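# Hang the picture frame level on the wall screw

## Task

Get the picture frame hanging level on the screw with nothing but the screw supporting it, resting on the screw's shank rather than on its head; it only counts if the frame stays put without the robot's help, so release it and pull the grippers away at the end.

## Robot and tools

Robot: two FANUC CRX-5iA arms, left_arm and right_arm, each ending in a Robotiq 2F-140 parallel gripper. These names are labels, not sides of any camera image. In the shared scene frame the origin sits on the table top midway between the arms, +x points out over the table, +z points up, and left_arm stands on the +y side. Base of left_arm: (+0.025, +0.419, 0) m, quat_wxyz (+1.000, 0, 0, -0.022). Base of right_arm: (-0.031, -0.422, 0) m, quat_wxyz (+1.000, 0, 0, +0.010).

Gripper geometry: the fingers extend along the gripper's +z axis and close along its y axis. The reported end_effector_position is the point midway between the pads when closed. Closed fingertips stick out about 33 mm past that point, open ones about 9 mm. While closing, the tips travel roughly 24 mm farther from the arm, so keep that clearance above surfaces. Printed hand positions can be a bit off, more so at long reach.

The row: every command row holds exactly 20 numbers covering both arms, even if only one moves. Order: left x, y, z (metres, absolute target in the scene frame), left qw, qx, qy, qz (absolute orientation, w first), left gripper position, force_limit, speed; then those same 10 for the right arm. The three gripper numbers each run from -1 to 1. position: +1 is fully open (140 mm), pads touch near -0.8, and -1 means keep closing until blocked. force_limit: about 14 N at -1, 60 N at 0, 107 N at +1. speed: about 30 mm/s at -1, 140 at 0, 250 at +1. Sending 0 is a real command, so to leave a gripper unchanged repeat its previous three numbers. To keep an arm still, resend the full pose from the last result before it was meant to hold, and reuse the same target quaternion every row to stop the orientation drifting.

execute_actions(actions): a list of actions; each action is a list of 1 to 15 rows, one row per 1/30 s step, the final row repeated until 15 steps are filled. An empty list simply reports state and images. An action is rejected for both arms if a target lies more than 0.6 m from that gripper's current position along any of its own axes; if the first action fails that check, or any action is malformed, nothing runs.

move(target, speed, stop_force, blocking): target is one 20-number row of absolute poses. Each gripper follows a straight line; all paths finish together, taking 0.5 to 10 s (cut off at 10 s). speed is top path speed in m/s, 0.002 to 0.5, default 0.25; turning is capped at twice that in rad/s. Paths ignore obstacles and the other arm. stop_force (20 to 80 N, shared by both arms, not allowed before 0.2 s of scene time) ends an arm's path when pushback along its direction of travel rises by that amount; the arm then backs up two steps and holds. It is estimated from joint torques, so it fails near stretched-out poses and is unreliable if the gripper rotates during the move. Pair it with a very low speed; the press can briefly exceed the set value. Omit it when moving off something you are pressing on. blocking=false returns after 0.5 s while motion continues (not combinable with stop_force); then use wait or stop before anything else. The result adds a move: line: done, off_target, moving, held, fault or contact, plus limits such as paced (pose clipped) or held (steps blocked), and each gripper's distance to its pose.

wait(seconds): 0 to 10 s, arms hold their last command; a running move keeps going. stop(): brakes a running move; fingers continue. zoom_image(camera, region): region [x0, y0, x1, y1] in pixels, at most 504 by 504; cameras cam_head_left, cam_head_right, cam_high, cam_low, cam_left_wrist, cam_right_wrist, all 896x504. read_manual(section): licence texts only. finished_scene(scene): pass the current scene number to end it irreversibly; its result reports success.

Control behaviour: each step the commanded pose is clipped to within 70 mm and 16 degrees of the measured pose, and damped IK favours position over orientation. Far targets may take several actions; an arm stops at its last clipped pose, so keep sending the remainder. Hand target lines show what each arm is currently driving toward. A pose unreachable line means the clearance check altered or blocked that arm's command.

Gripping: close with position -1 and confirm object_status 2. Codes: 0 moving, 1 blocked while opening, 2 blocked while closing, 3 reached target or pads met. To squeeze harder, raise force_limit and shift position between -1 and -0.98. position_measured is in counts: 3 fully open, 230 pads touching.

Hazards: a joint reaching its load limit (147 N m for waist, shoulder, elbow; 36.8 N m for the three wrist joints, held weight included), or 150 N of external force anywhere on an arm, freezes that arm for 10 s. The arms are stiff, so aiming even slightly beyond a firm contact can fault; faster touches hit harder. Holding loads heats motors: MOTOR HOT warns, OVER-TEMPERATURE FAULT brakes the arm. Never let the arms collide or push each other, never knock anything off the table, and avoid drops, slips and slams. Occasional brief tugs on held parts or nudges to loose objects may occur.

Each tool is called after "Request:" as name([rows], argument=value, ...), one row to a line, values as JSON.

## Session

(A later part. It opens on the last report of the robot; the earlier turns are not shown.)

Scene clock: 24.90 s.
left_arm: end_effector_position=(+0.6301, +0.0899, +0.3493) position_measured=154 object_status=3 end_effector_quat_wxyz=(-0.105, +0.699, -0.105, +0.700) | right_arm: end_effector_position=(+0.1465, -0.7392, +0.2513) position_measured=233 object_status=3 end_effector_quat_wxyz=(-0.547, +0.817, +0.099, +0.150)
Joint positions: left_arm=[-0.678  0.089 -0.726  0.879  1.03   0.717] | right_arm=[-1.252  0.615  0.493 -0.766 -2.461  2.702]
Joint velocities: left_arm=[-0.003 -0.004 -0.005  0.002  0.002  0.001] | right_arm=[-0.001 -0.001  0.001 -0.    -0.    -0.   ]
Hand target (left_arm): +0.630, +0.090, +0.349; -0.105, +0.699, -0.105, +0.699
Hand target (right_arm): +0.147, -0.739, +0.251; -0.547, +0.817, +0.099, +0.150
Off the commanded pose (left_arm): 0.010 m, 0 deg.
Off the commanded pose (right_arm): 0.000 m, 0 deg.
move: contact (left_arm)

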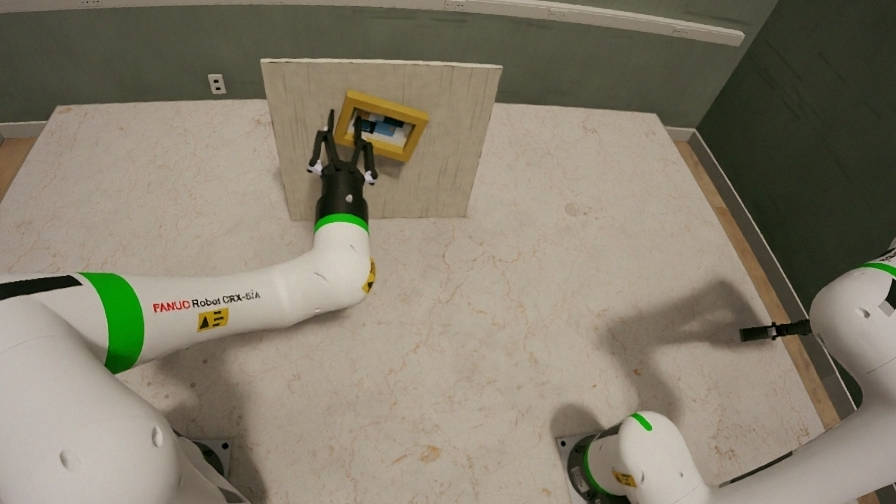

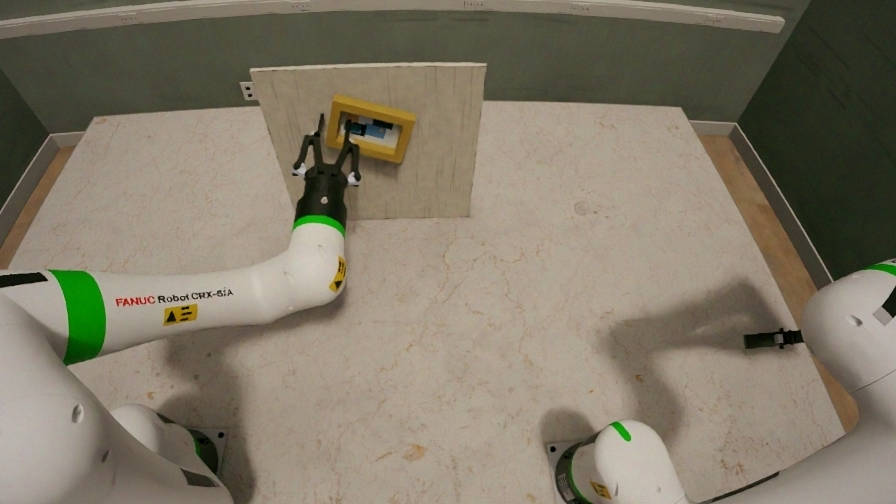

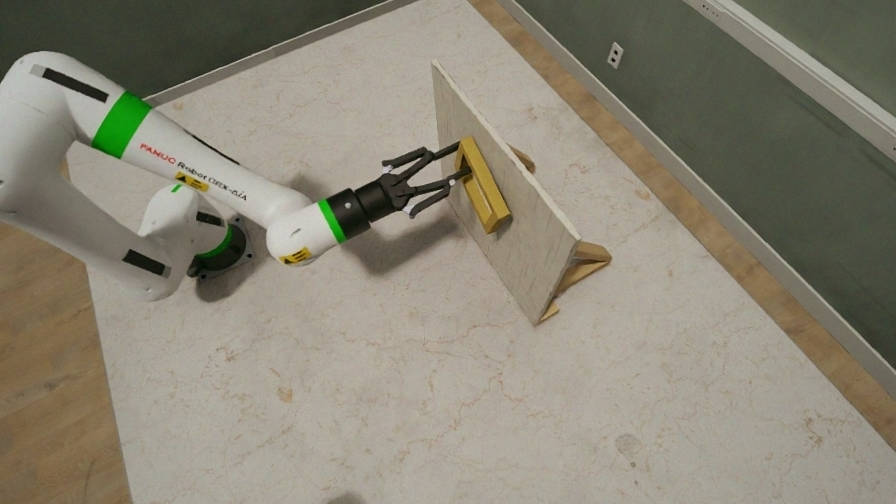

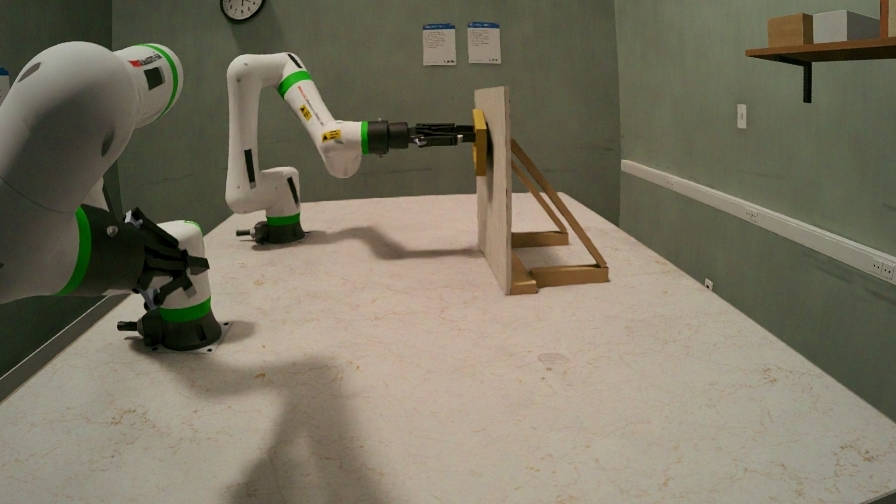

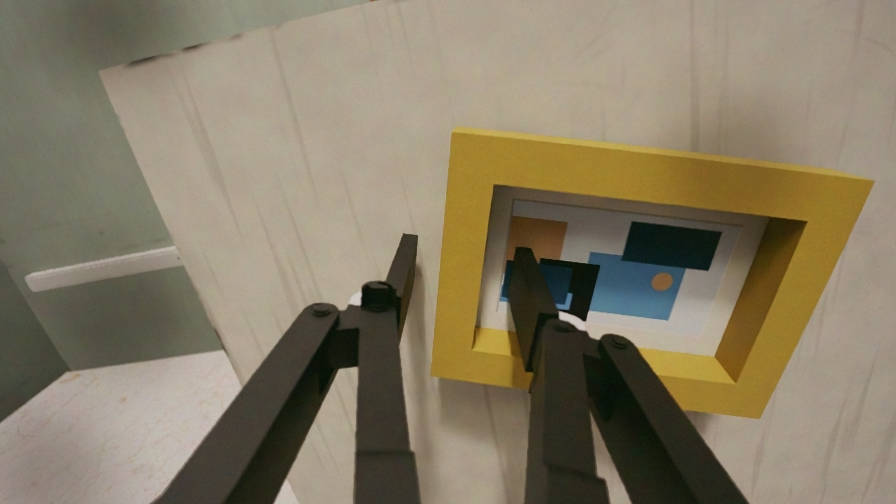

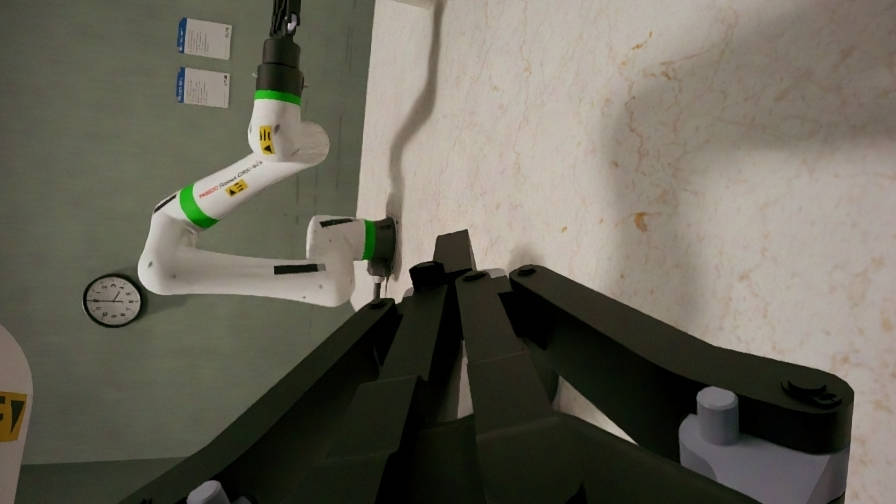

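Request:
move(target=[0.621,0.091,0.349,-0.105,0.699,-0.105,0.699,-0.2,0,0,0.1465,-0.7392,0.2513,-0.547,0.817,0.099,0.15,-1,0,0], speed=0.02)

Request:
move(target=[0.621,0.091,0.349,-0.105,0.699,-0.105,0.699,-1,0,-1,0.1465,-0.7392,0.2513,-0.547,0.817,0.099,0.15,-1,0,0])

Request:
move(target=[0.621,0.089,0.357,-0.105,0.699,-0.105,0.699,-1,0,-1,0.1465,-0.7392,0.2513,-0.547,0.817,0.099,0.15,-1,0,0], speed=0.01)

Request:
move(target=[0.621,0.094,0.339,0,0.707,0,0.707,-1,0,-1,0.1465,-0.7392,0.2513,-0.547,0.817,0.099,0.15,-1,0,0], speed=0.04)

Request:
move(target=[0.621,0.094,0.324,0,0.707,0,0.707,-1,0,-1,0.1465,-0.7392,0.2513,-0.547,0.817,0.099,0.15,-1,0,0], speed=0.004, stop_force=20)

Scene clock: 30.10 s.
left_arm: end_effector_position=(+0.6210, +0.0910, +0.3490) position_measured=154 object_status=3 end_effector_quat_wxyz=(-0.105, +0.699, -0.105, +0.699) | right_arm: end_effector_position=(+0.1465, -0.7392, +0.2513) position_measured=233 object_status=3 end_effector_quat_wxyz=(-0.547, +0.817, +0.099, +0.150)
Joint positions: left_arm=[-0.695  0.074 -0.745  0.894  1.041  0.711] | right_arm=[-1.252  0.615  0.493 -0.766 -2.461  2.702]
Joint velocities: left_arm=[-0.001 -0.    -0.001  0.001  0.    -0.003] | right_arm=[ 0.    -0.    -0.002  0.001 -0.     0.   ]
Hand target (left_arm): +0.621, +0.091, +0.349; -0.105, +0.699, -0.105, +0.699
Hand target (right_arm): +0.147, -0.739, +0.251; -0.547, +0.817, +0.099, +0.150
Off the commanded pose (left_arm): 0.000 m, 0 deg.
Off the commanded pose (right_arm): 0.000 m, 0 deg.
move: done

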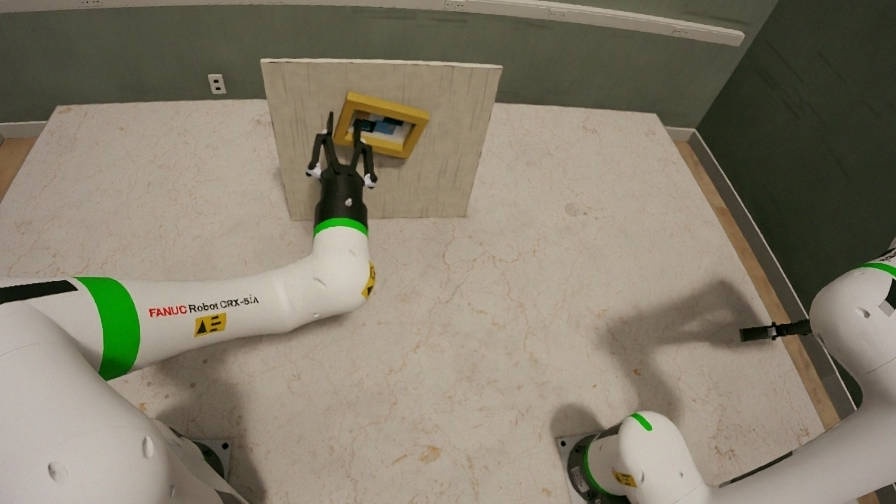

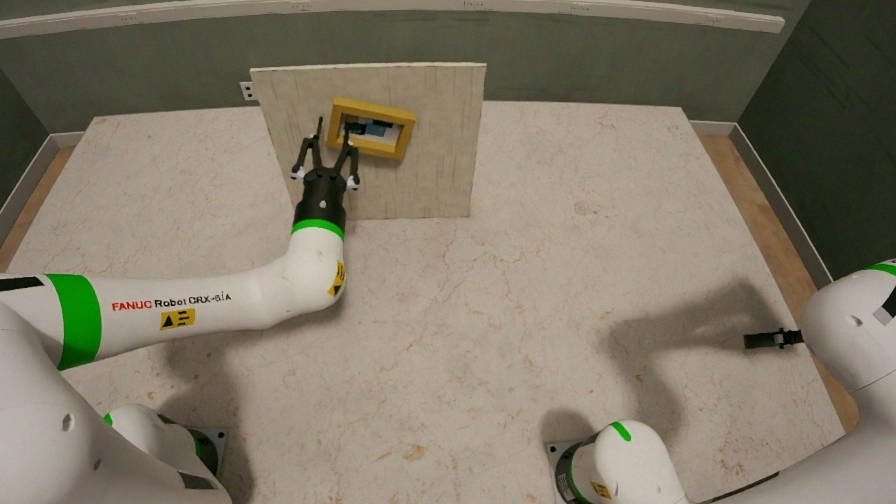

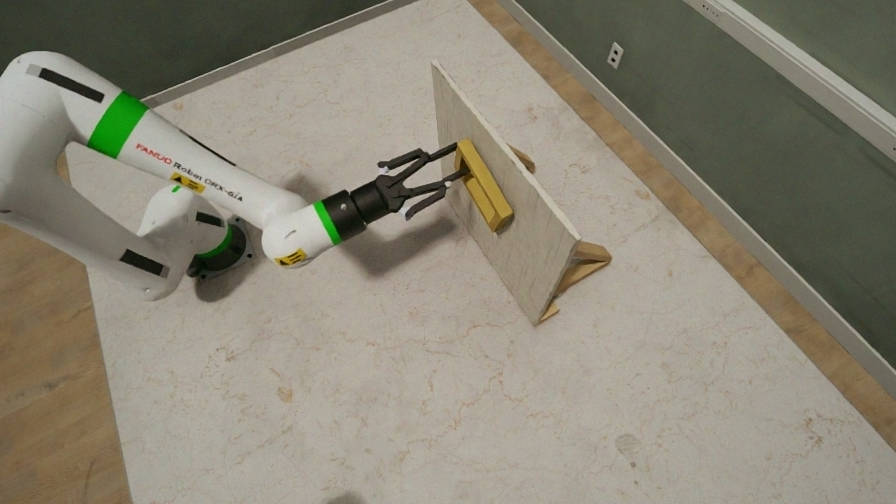

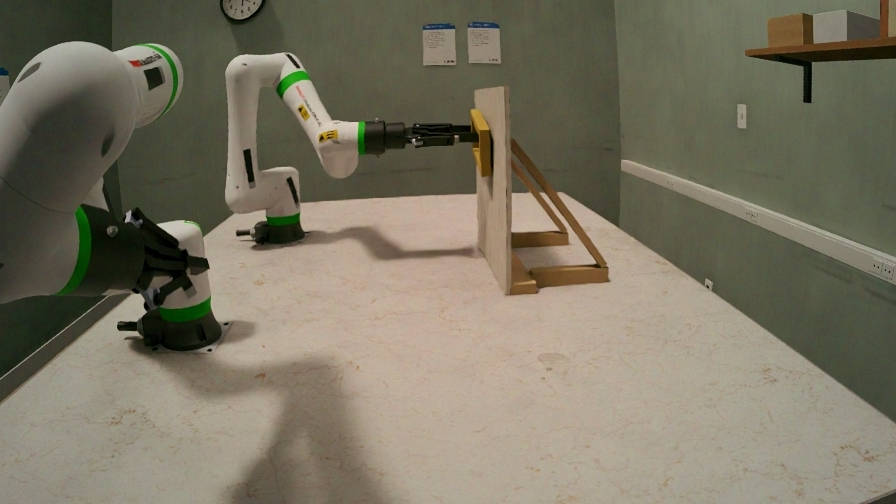

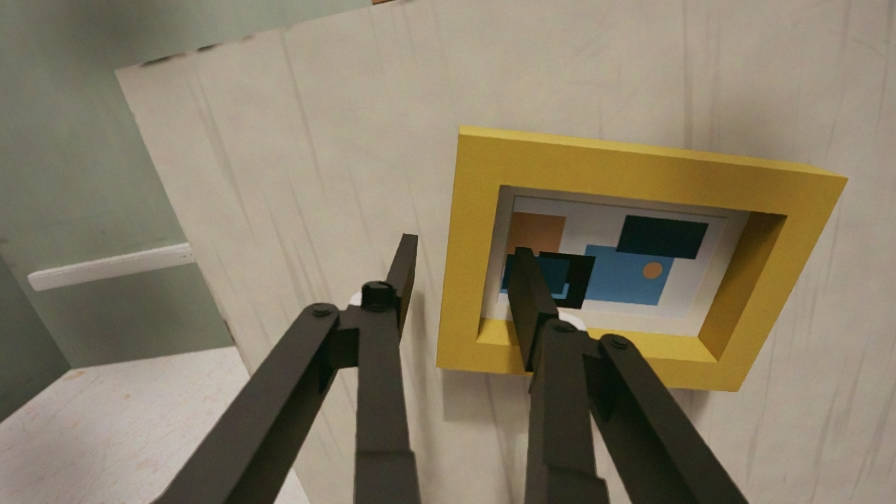

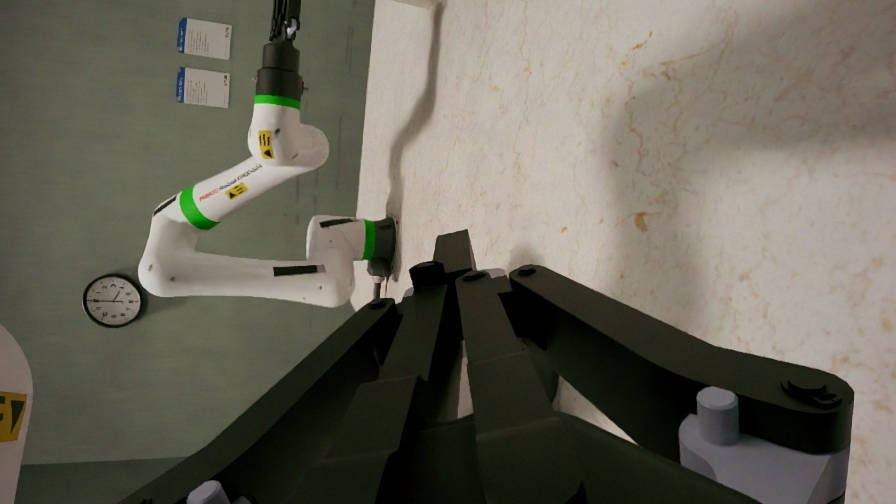

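Scene clock: 31.37 s.
left_arm: end_effector_position=(+0.6210, +0.0910, +0.3491) position_measured=204 object_status=2 end_effector_quat_wxyz=(-0.105, +0.699, -0.105, +0.699) | right_arm: end_effector_position=(+0.1465, -0.7392, +0.2513) position_measured=233 object_status=3 end_effector_quat_wxyz=(-0.547, +0.817, +0.099, +0.150)
Joint positions: left_arm=[-0.695  0.074 -0.745  0.894  1.041  0.711] | right_arm=[-1.252  0.615  0.493 -0.766 -2.461  2.702]
Joint velocities: left_arm=[ 0.002 -0.001 -0.    -0.    -0.    -0.001] | right_arm=[ 0.     0.    -0.001 -0.001  0.    -0.   ]
Hand target (left_arm): +0.621, +0.091, +0.349; -0.105, +0.699, -0.105, +0.699
Hand target (right_arm): +0.147, -0.739, +0.251; -0.547, +0.817, +0.099, +0.150
Off the commanded pose (left_arm): 0.000 m, 0 deg.
Off the commanded pose (right_arm): 0.000 m, 0 deg.
move: done

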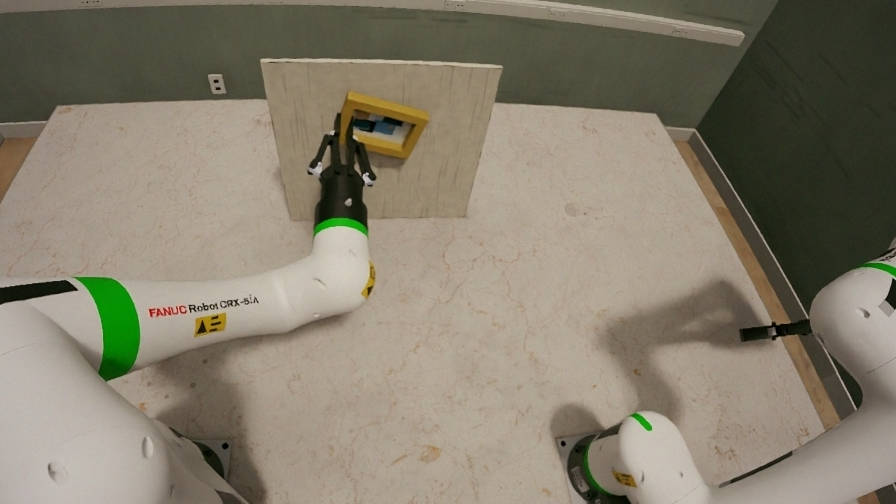

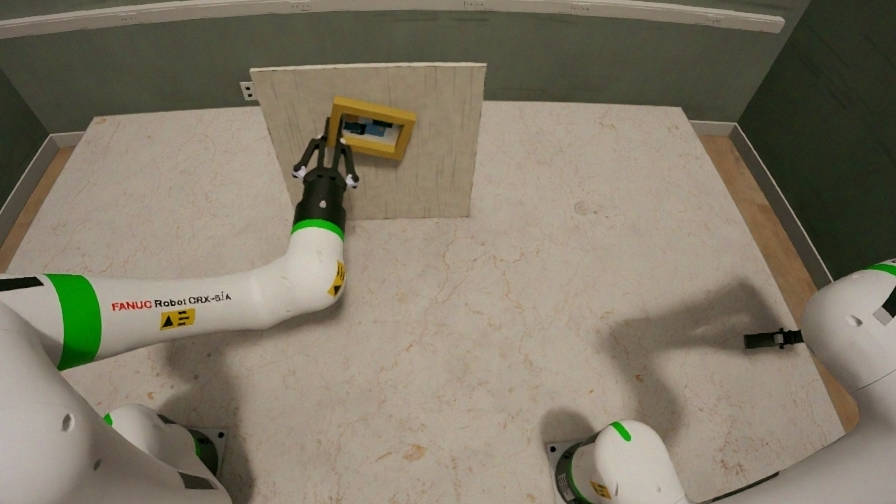

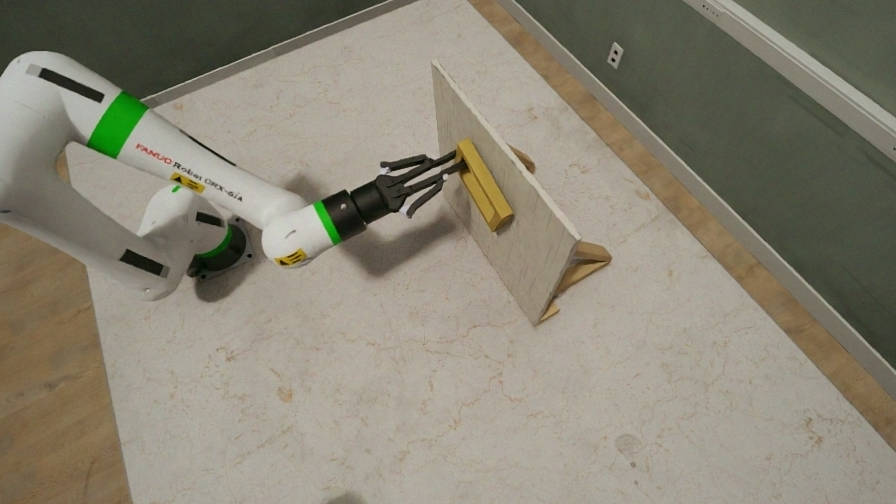

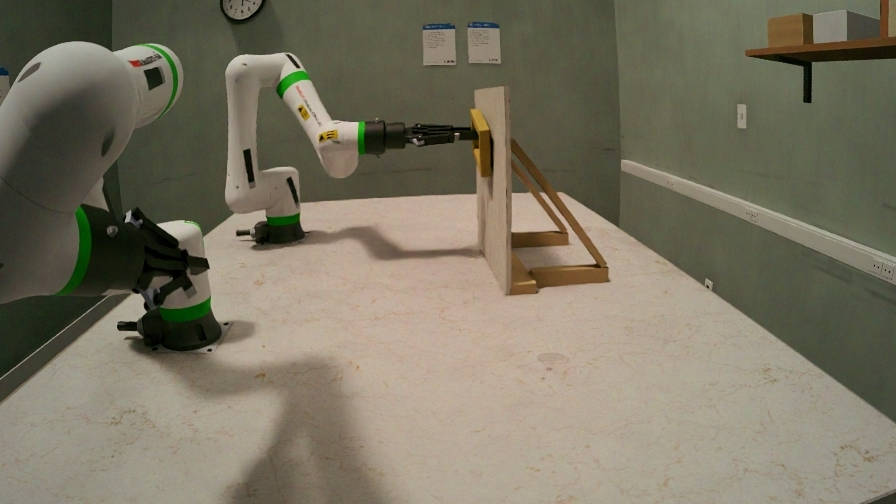

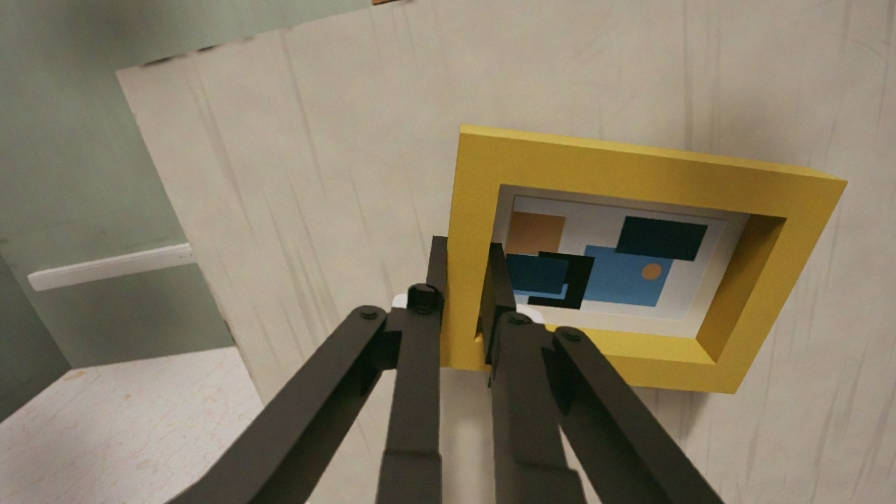

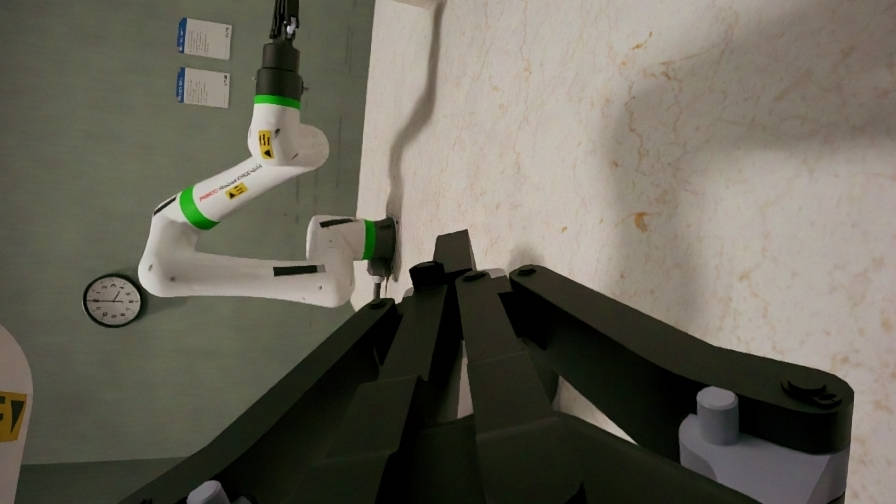

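Scene clock: 32.40 s.
left_arm: end_effector_position=(+0.6210, +0.0890, +0.3570) position_measured=204 object_status=2 end_effector_quat_wxyz=(-0.105, +0.699, -0.105, +0.699) | right_arm: end_effector_position=(+0.1465, -0.7392, +0.2513) position_measured=233 object_status=3 end_effector_quat_wxyz=(-0.547, +0.817, +0.099, +0.150)
Joint positions: left_arm=[-0.703  0.066 -0.735  0.91   1.034  0.69 ] | right_arm=[-1.252  0.615  0.493 -0.766 -2.461  2.702]
Joint velocities: left_arm=[-0.004 -0.     0.002  0.     0.    -0.001] | right_arm=[-0.002  0.001  0.    -0.001 -0.     0.   ]
Hand target (left_arm): +0.621, +0.089, +0.357; -0.105, +0.699, -0.105, +0.699
Hand target (right_arm): +0.147, -0.739, +0.251; -0.547, +0.817, +0.099, +0.150
Off the commanded pose (left_arm): 0.000 m, 0 deg.
Off the commanded pose (right_arm): 0.000 m, 0 deg.
move: done

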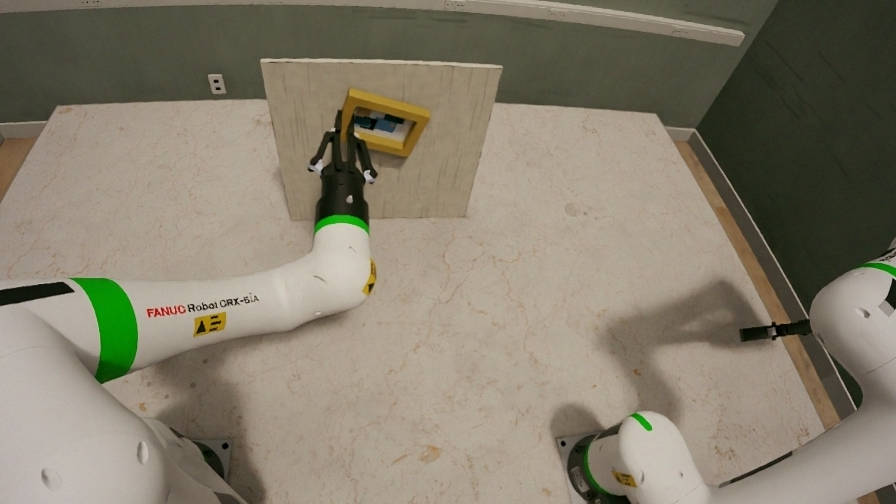

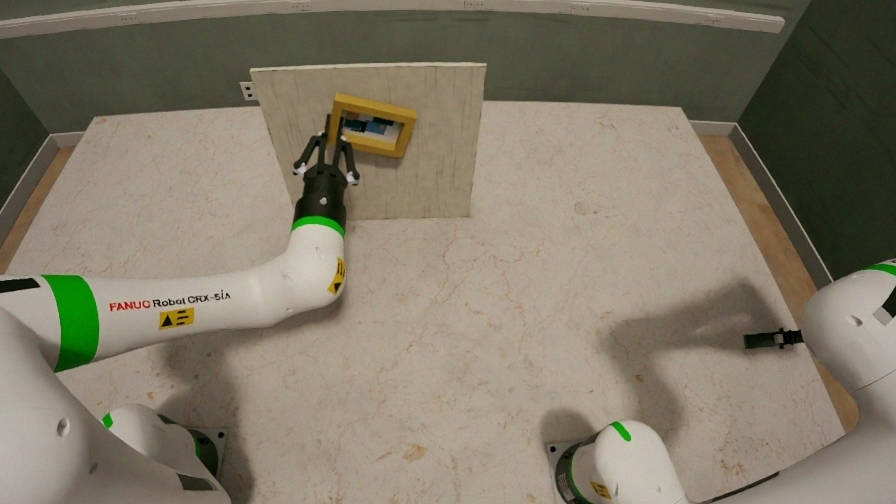

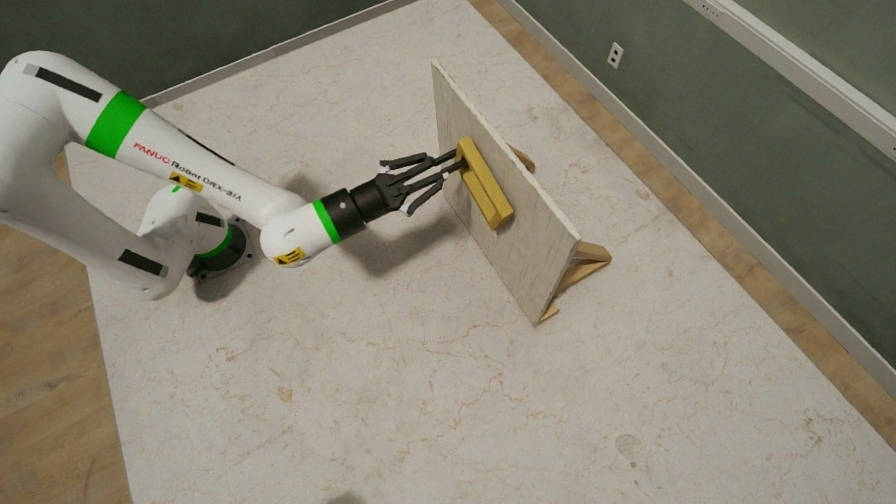

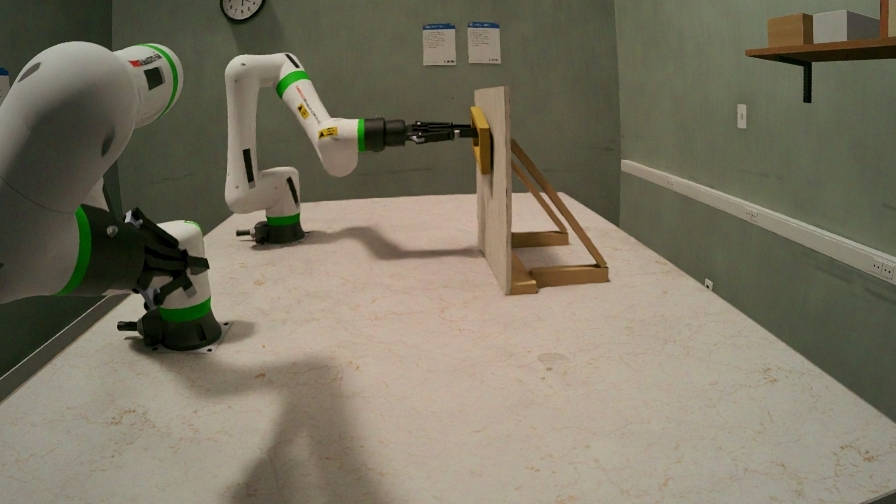

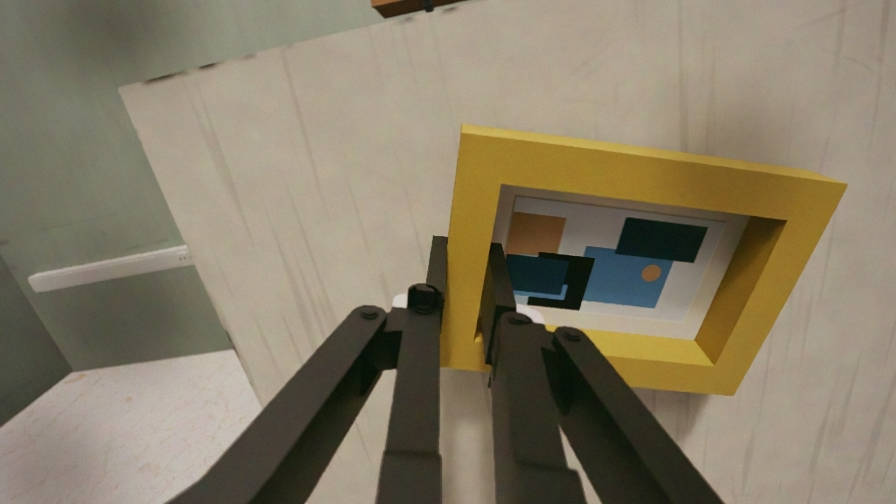

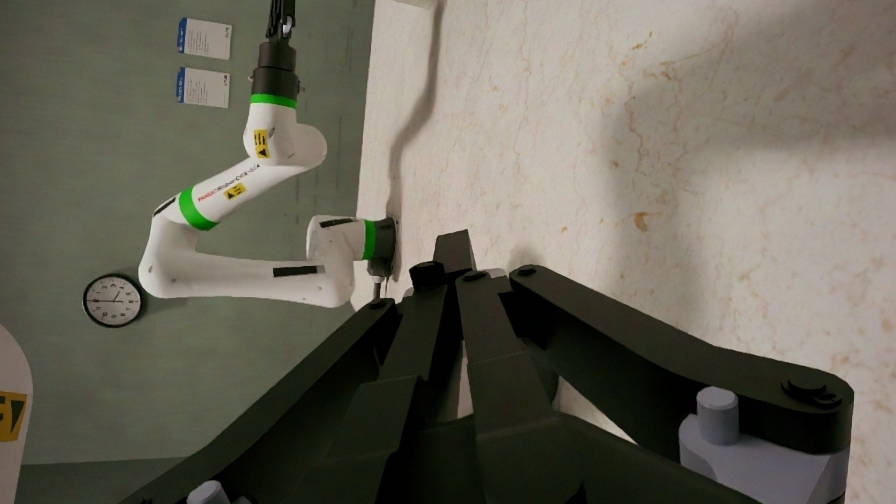

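Scene clock: 36.37 s.
left_arm: end_effector_position=(+0.6210, +0.0940, +0.3390) position_measured=204 object_status=2 end_effector_quat_wxyz=(-0.000, +0.707, +0.000, +0.707) | right_arm: end_effector_position=(+0.1465, -0.7392, +0.2513) position_measured=233 object_status=3 end_effector_quat_wxyz=(-0.547, +0.817, +0.099, +0.150)
Joint positions: left_arm=[-0.684  0.084 -0.758  0.873  1.05   1.036] | right_arm=[-1.252  0.615  0.493 -0.766 -2.461  2.702]
Joint velocities: left_arm=[ 0.     0.     0.    -0.    -0.     0.003] | right_arm=[-0.     0.001 -0.    -0.     0.    -0.   ]
Hand target (left_arm): +0.621, +0.094, +0.339; -0.000, +0.707, +0.000, +0.707
Hand target (right_arm): +0.147, -0.739, +0.251; -0.547, +0.817, +0.099, +0.150
Off the commanded pose (left_arm): 0.000 m, 0 deg.
Off the commanded pose (right_arm): 0.000 m, 0 deg.
move: done

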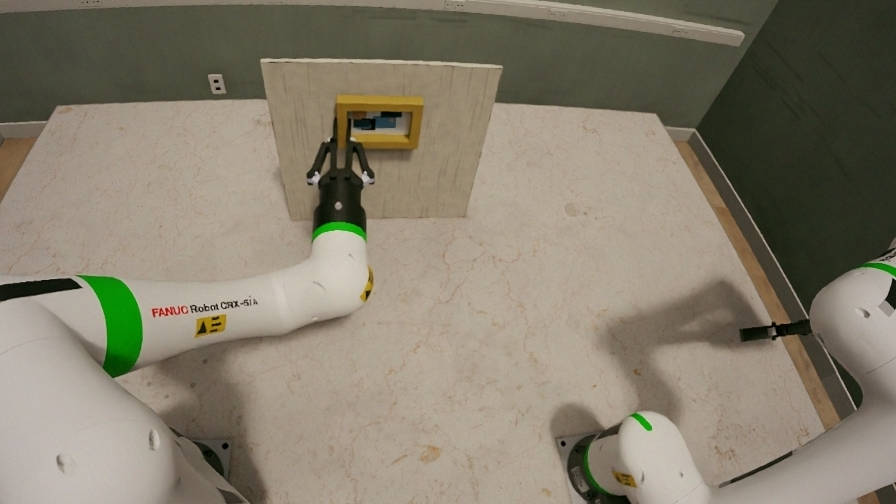

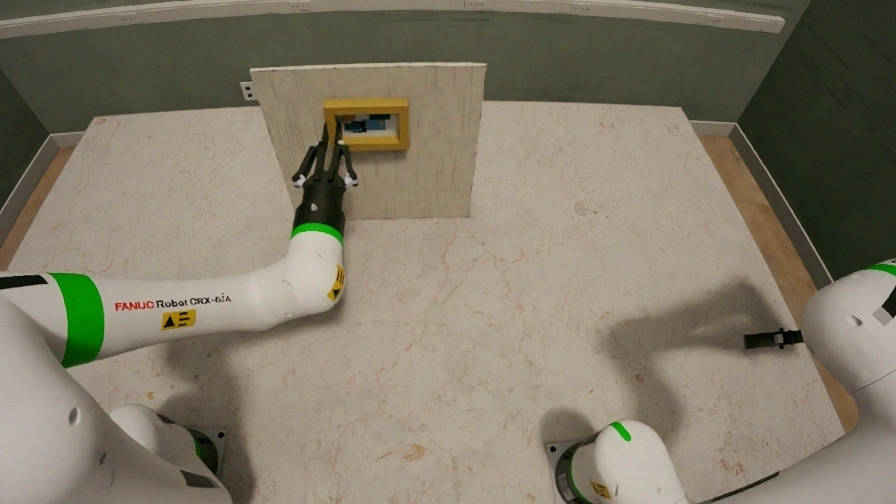

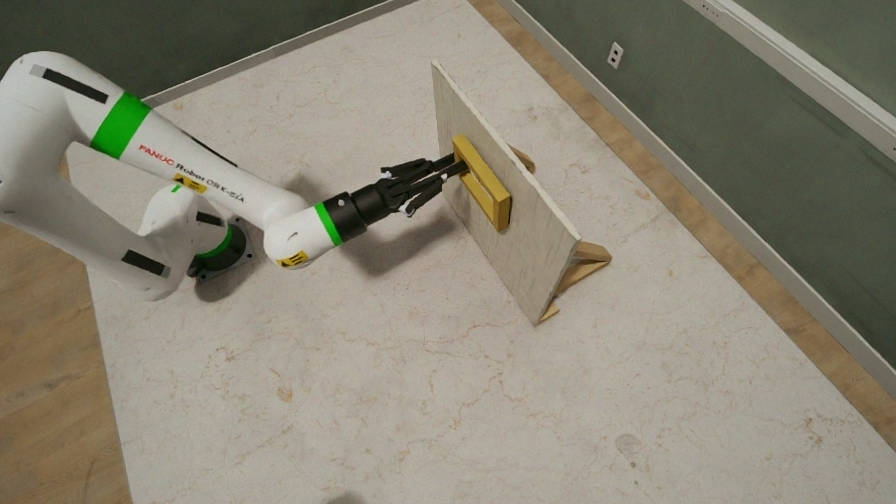

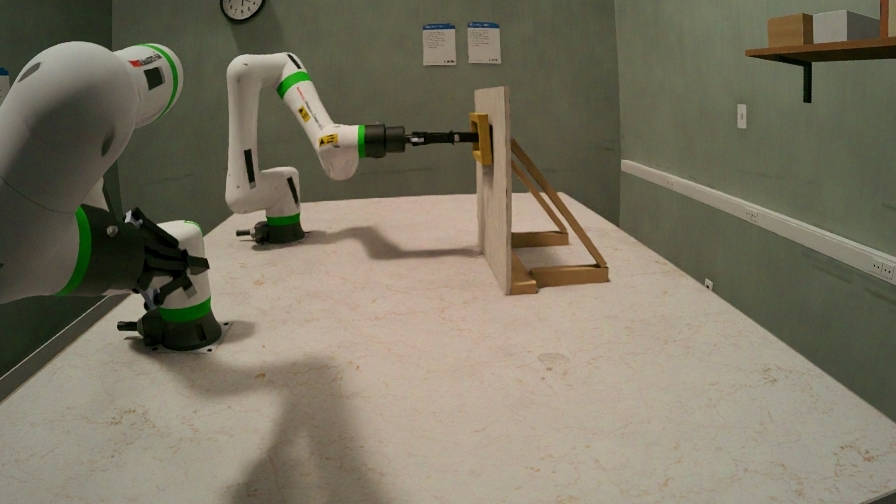

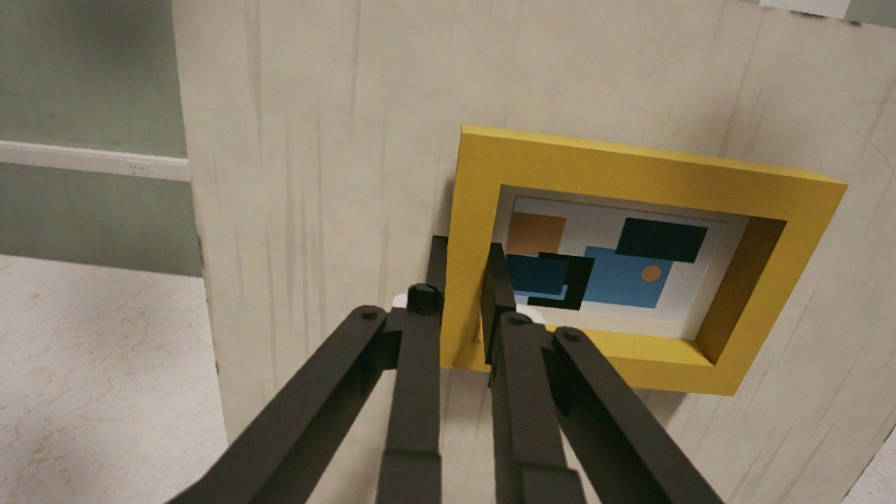

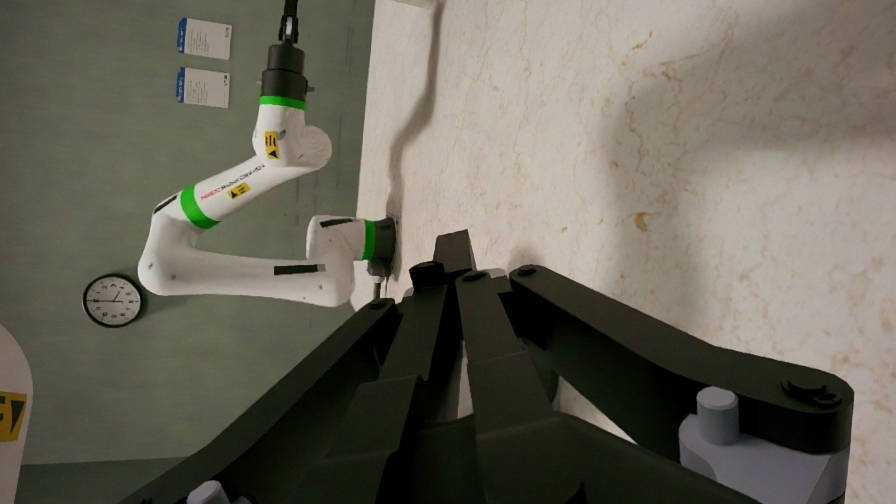

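Scene clock: 39.90 s.
left_arm: end_effector_position=(+0.6210, +0.0940, +0.3262) position_measured=204 object_status=2 end_effector_quat_wxyz=(+0.000, +0.707, +0.000, +0.707) | right_arm: end_effector_position=(+0.1465, -0.7392, +0.2513) position_measured=233 object_status=3 end_effector_quat_wxyz=(-0.547, +0.817, +0.099, +0.150)
Joint positions: left_arm=[-0.679  0.106 -0.767  0.855  1.068  1.065] | right_arm=[-1.252  0.615  0.493 -0.766 -2.461  2.702]
Joint velocities: left_arm=[ 0.001 -0.003  0.001  0.001 -0.001 -0.008] | right_arm=[-0.001  0.    -0.001  0.    -0.    -0.   ]
Hand target (left_arm): +0.621, +0.094, +0.326; +0.000, +0.707, +0.000, +0.707
Hand target (right_arm): +0.147, -0.739, +0.251; -0.547, +0.817, +0.099, +0.150
Off the commanded pose (left_arm): 0.002 m, 0 deg.
Off the commanded pose (right_arm): 0.000 m, 0 deg.
move: contact (left_arm)

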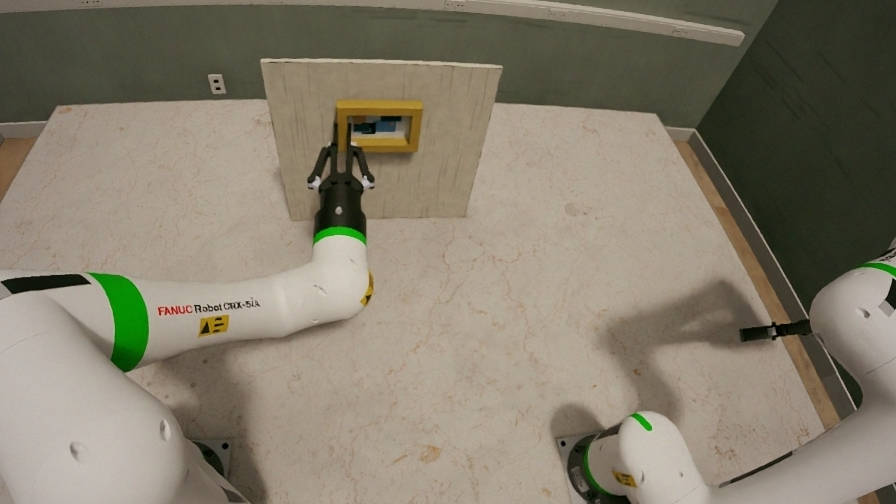

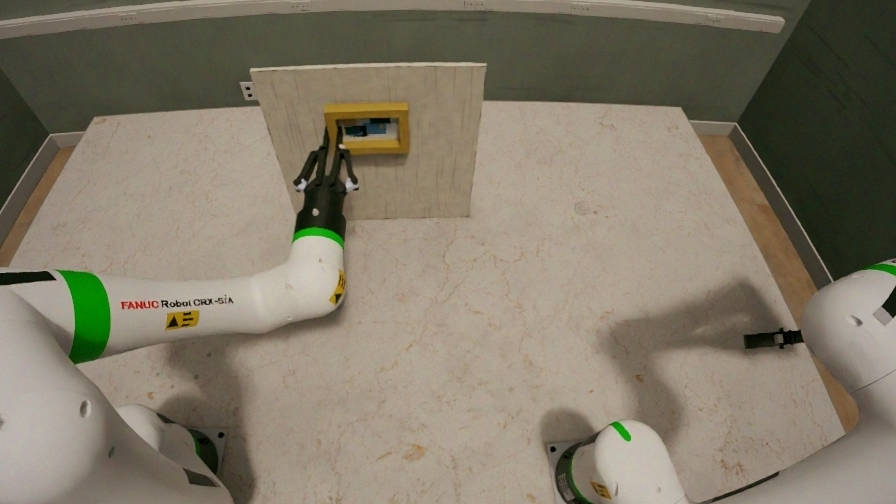

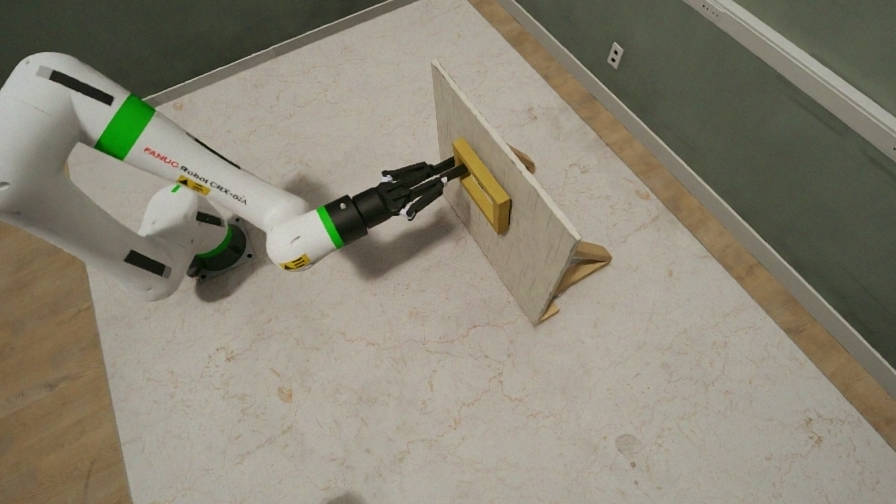

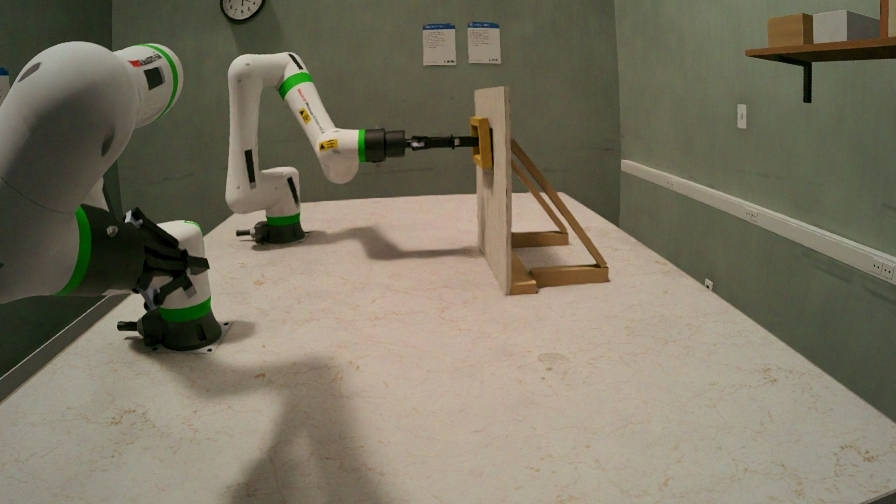

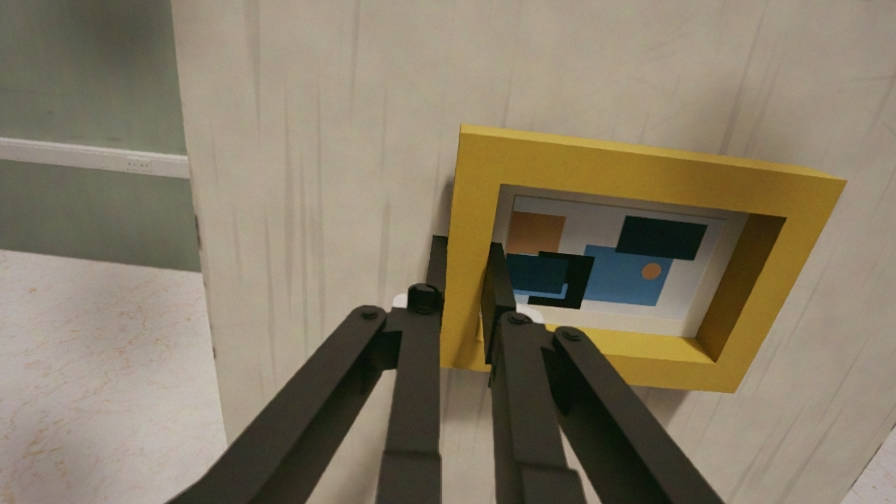

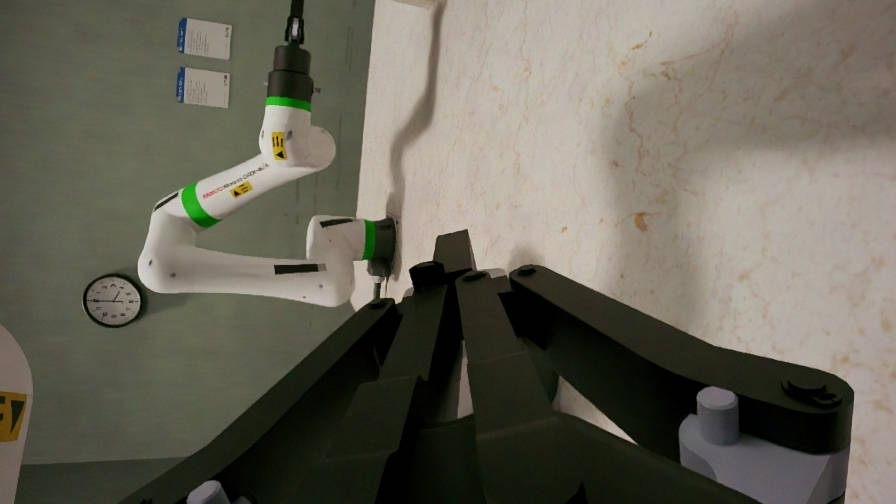

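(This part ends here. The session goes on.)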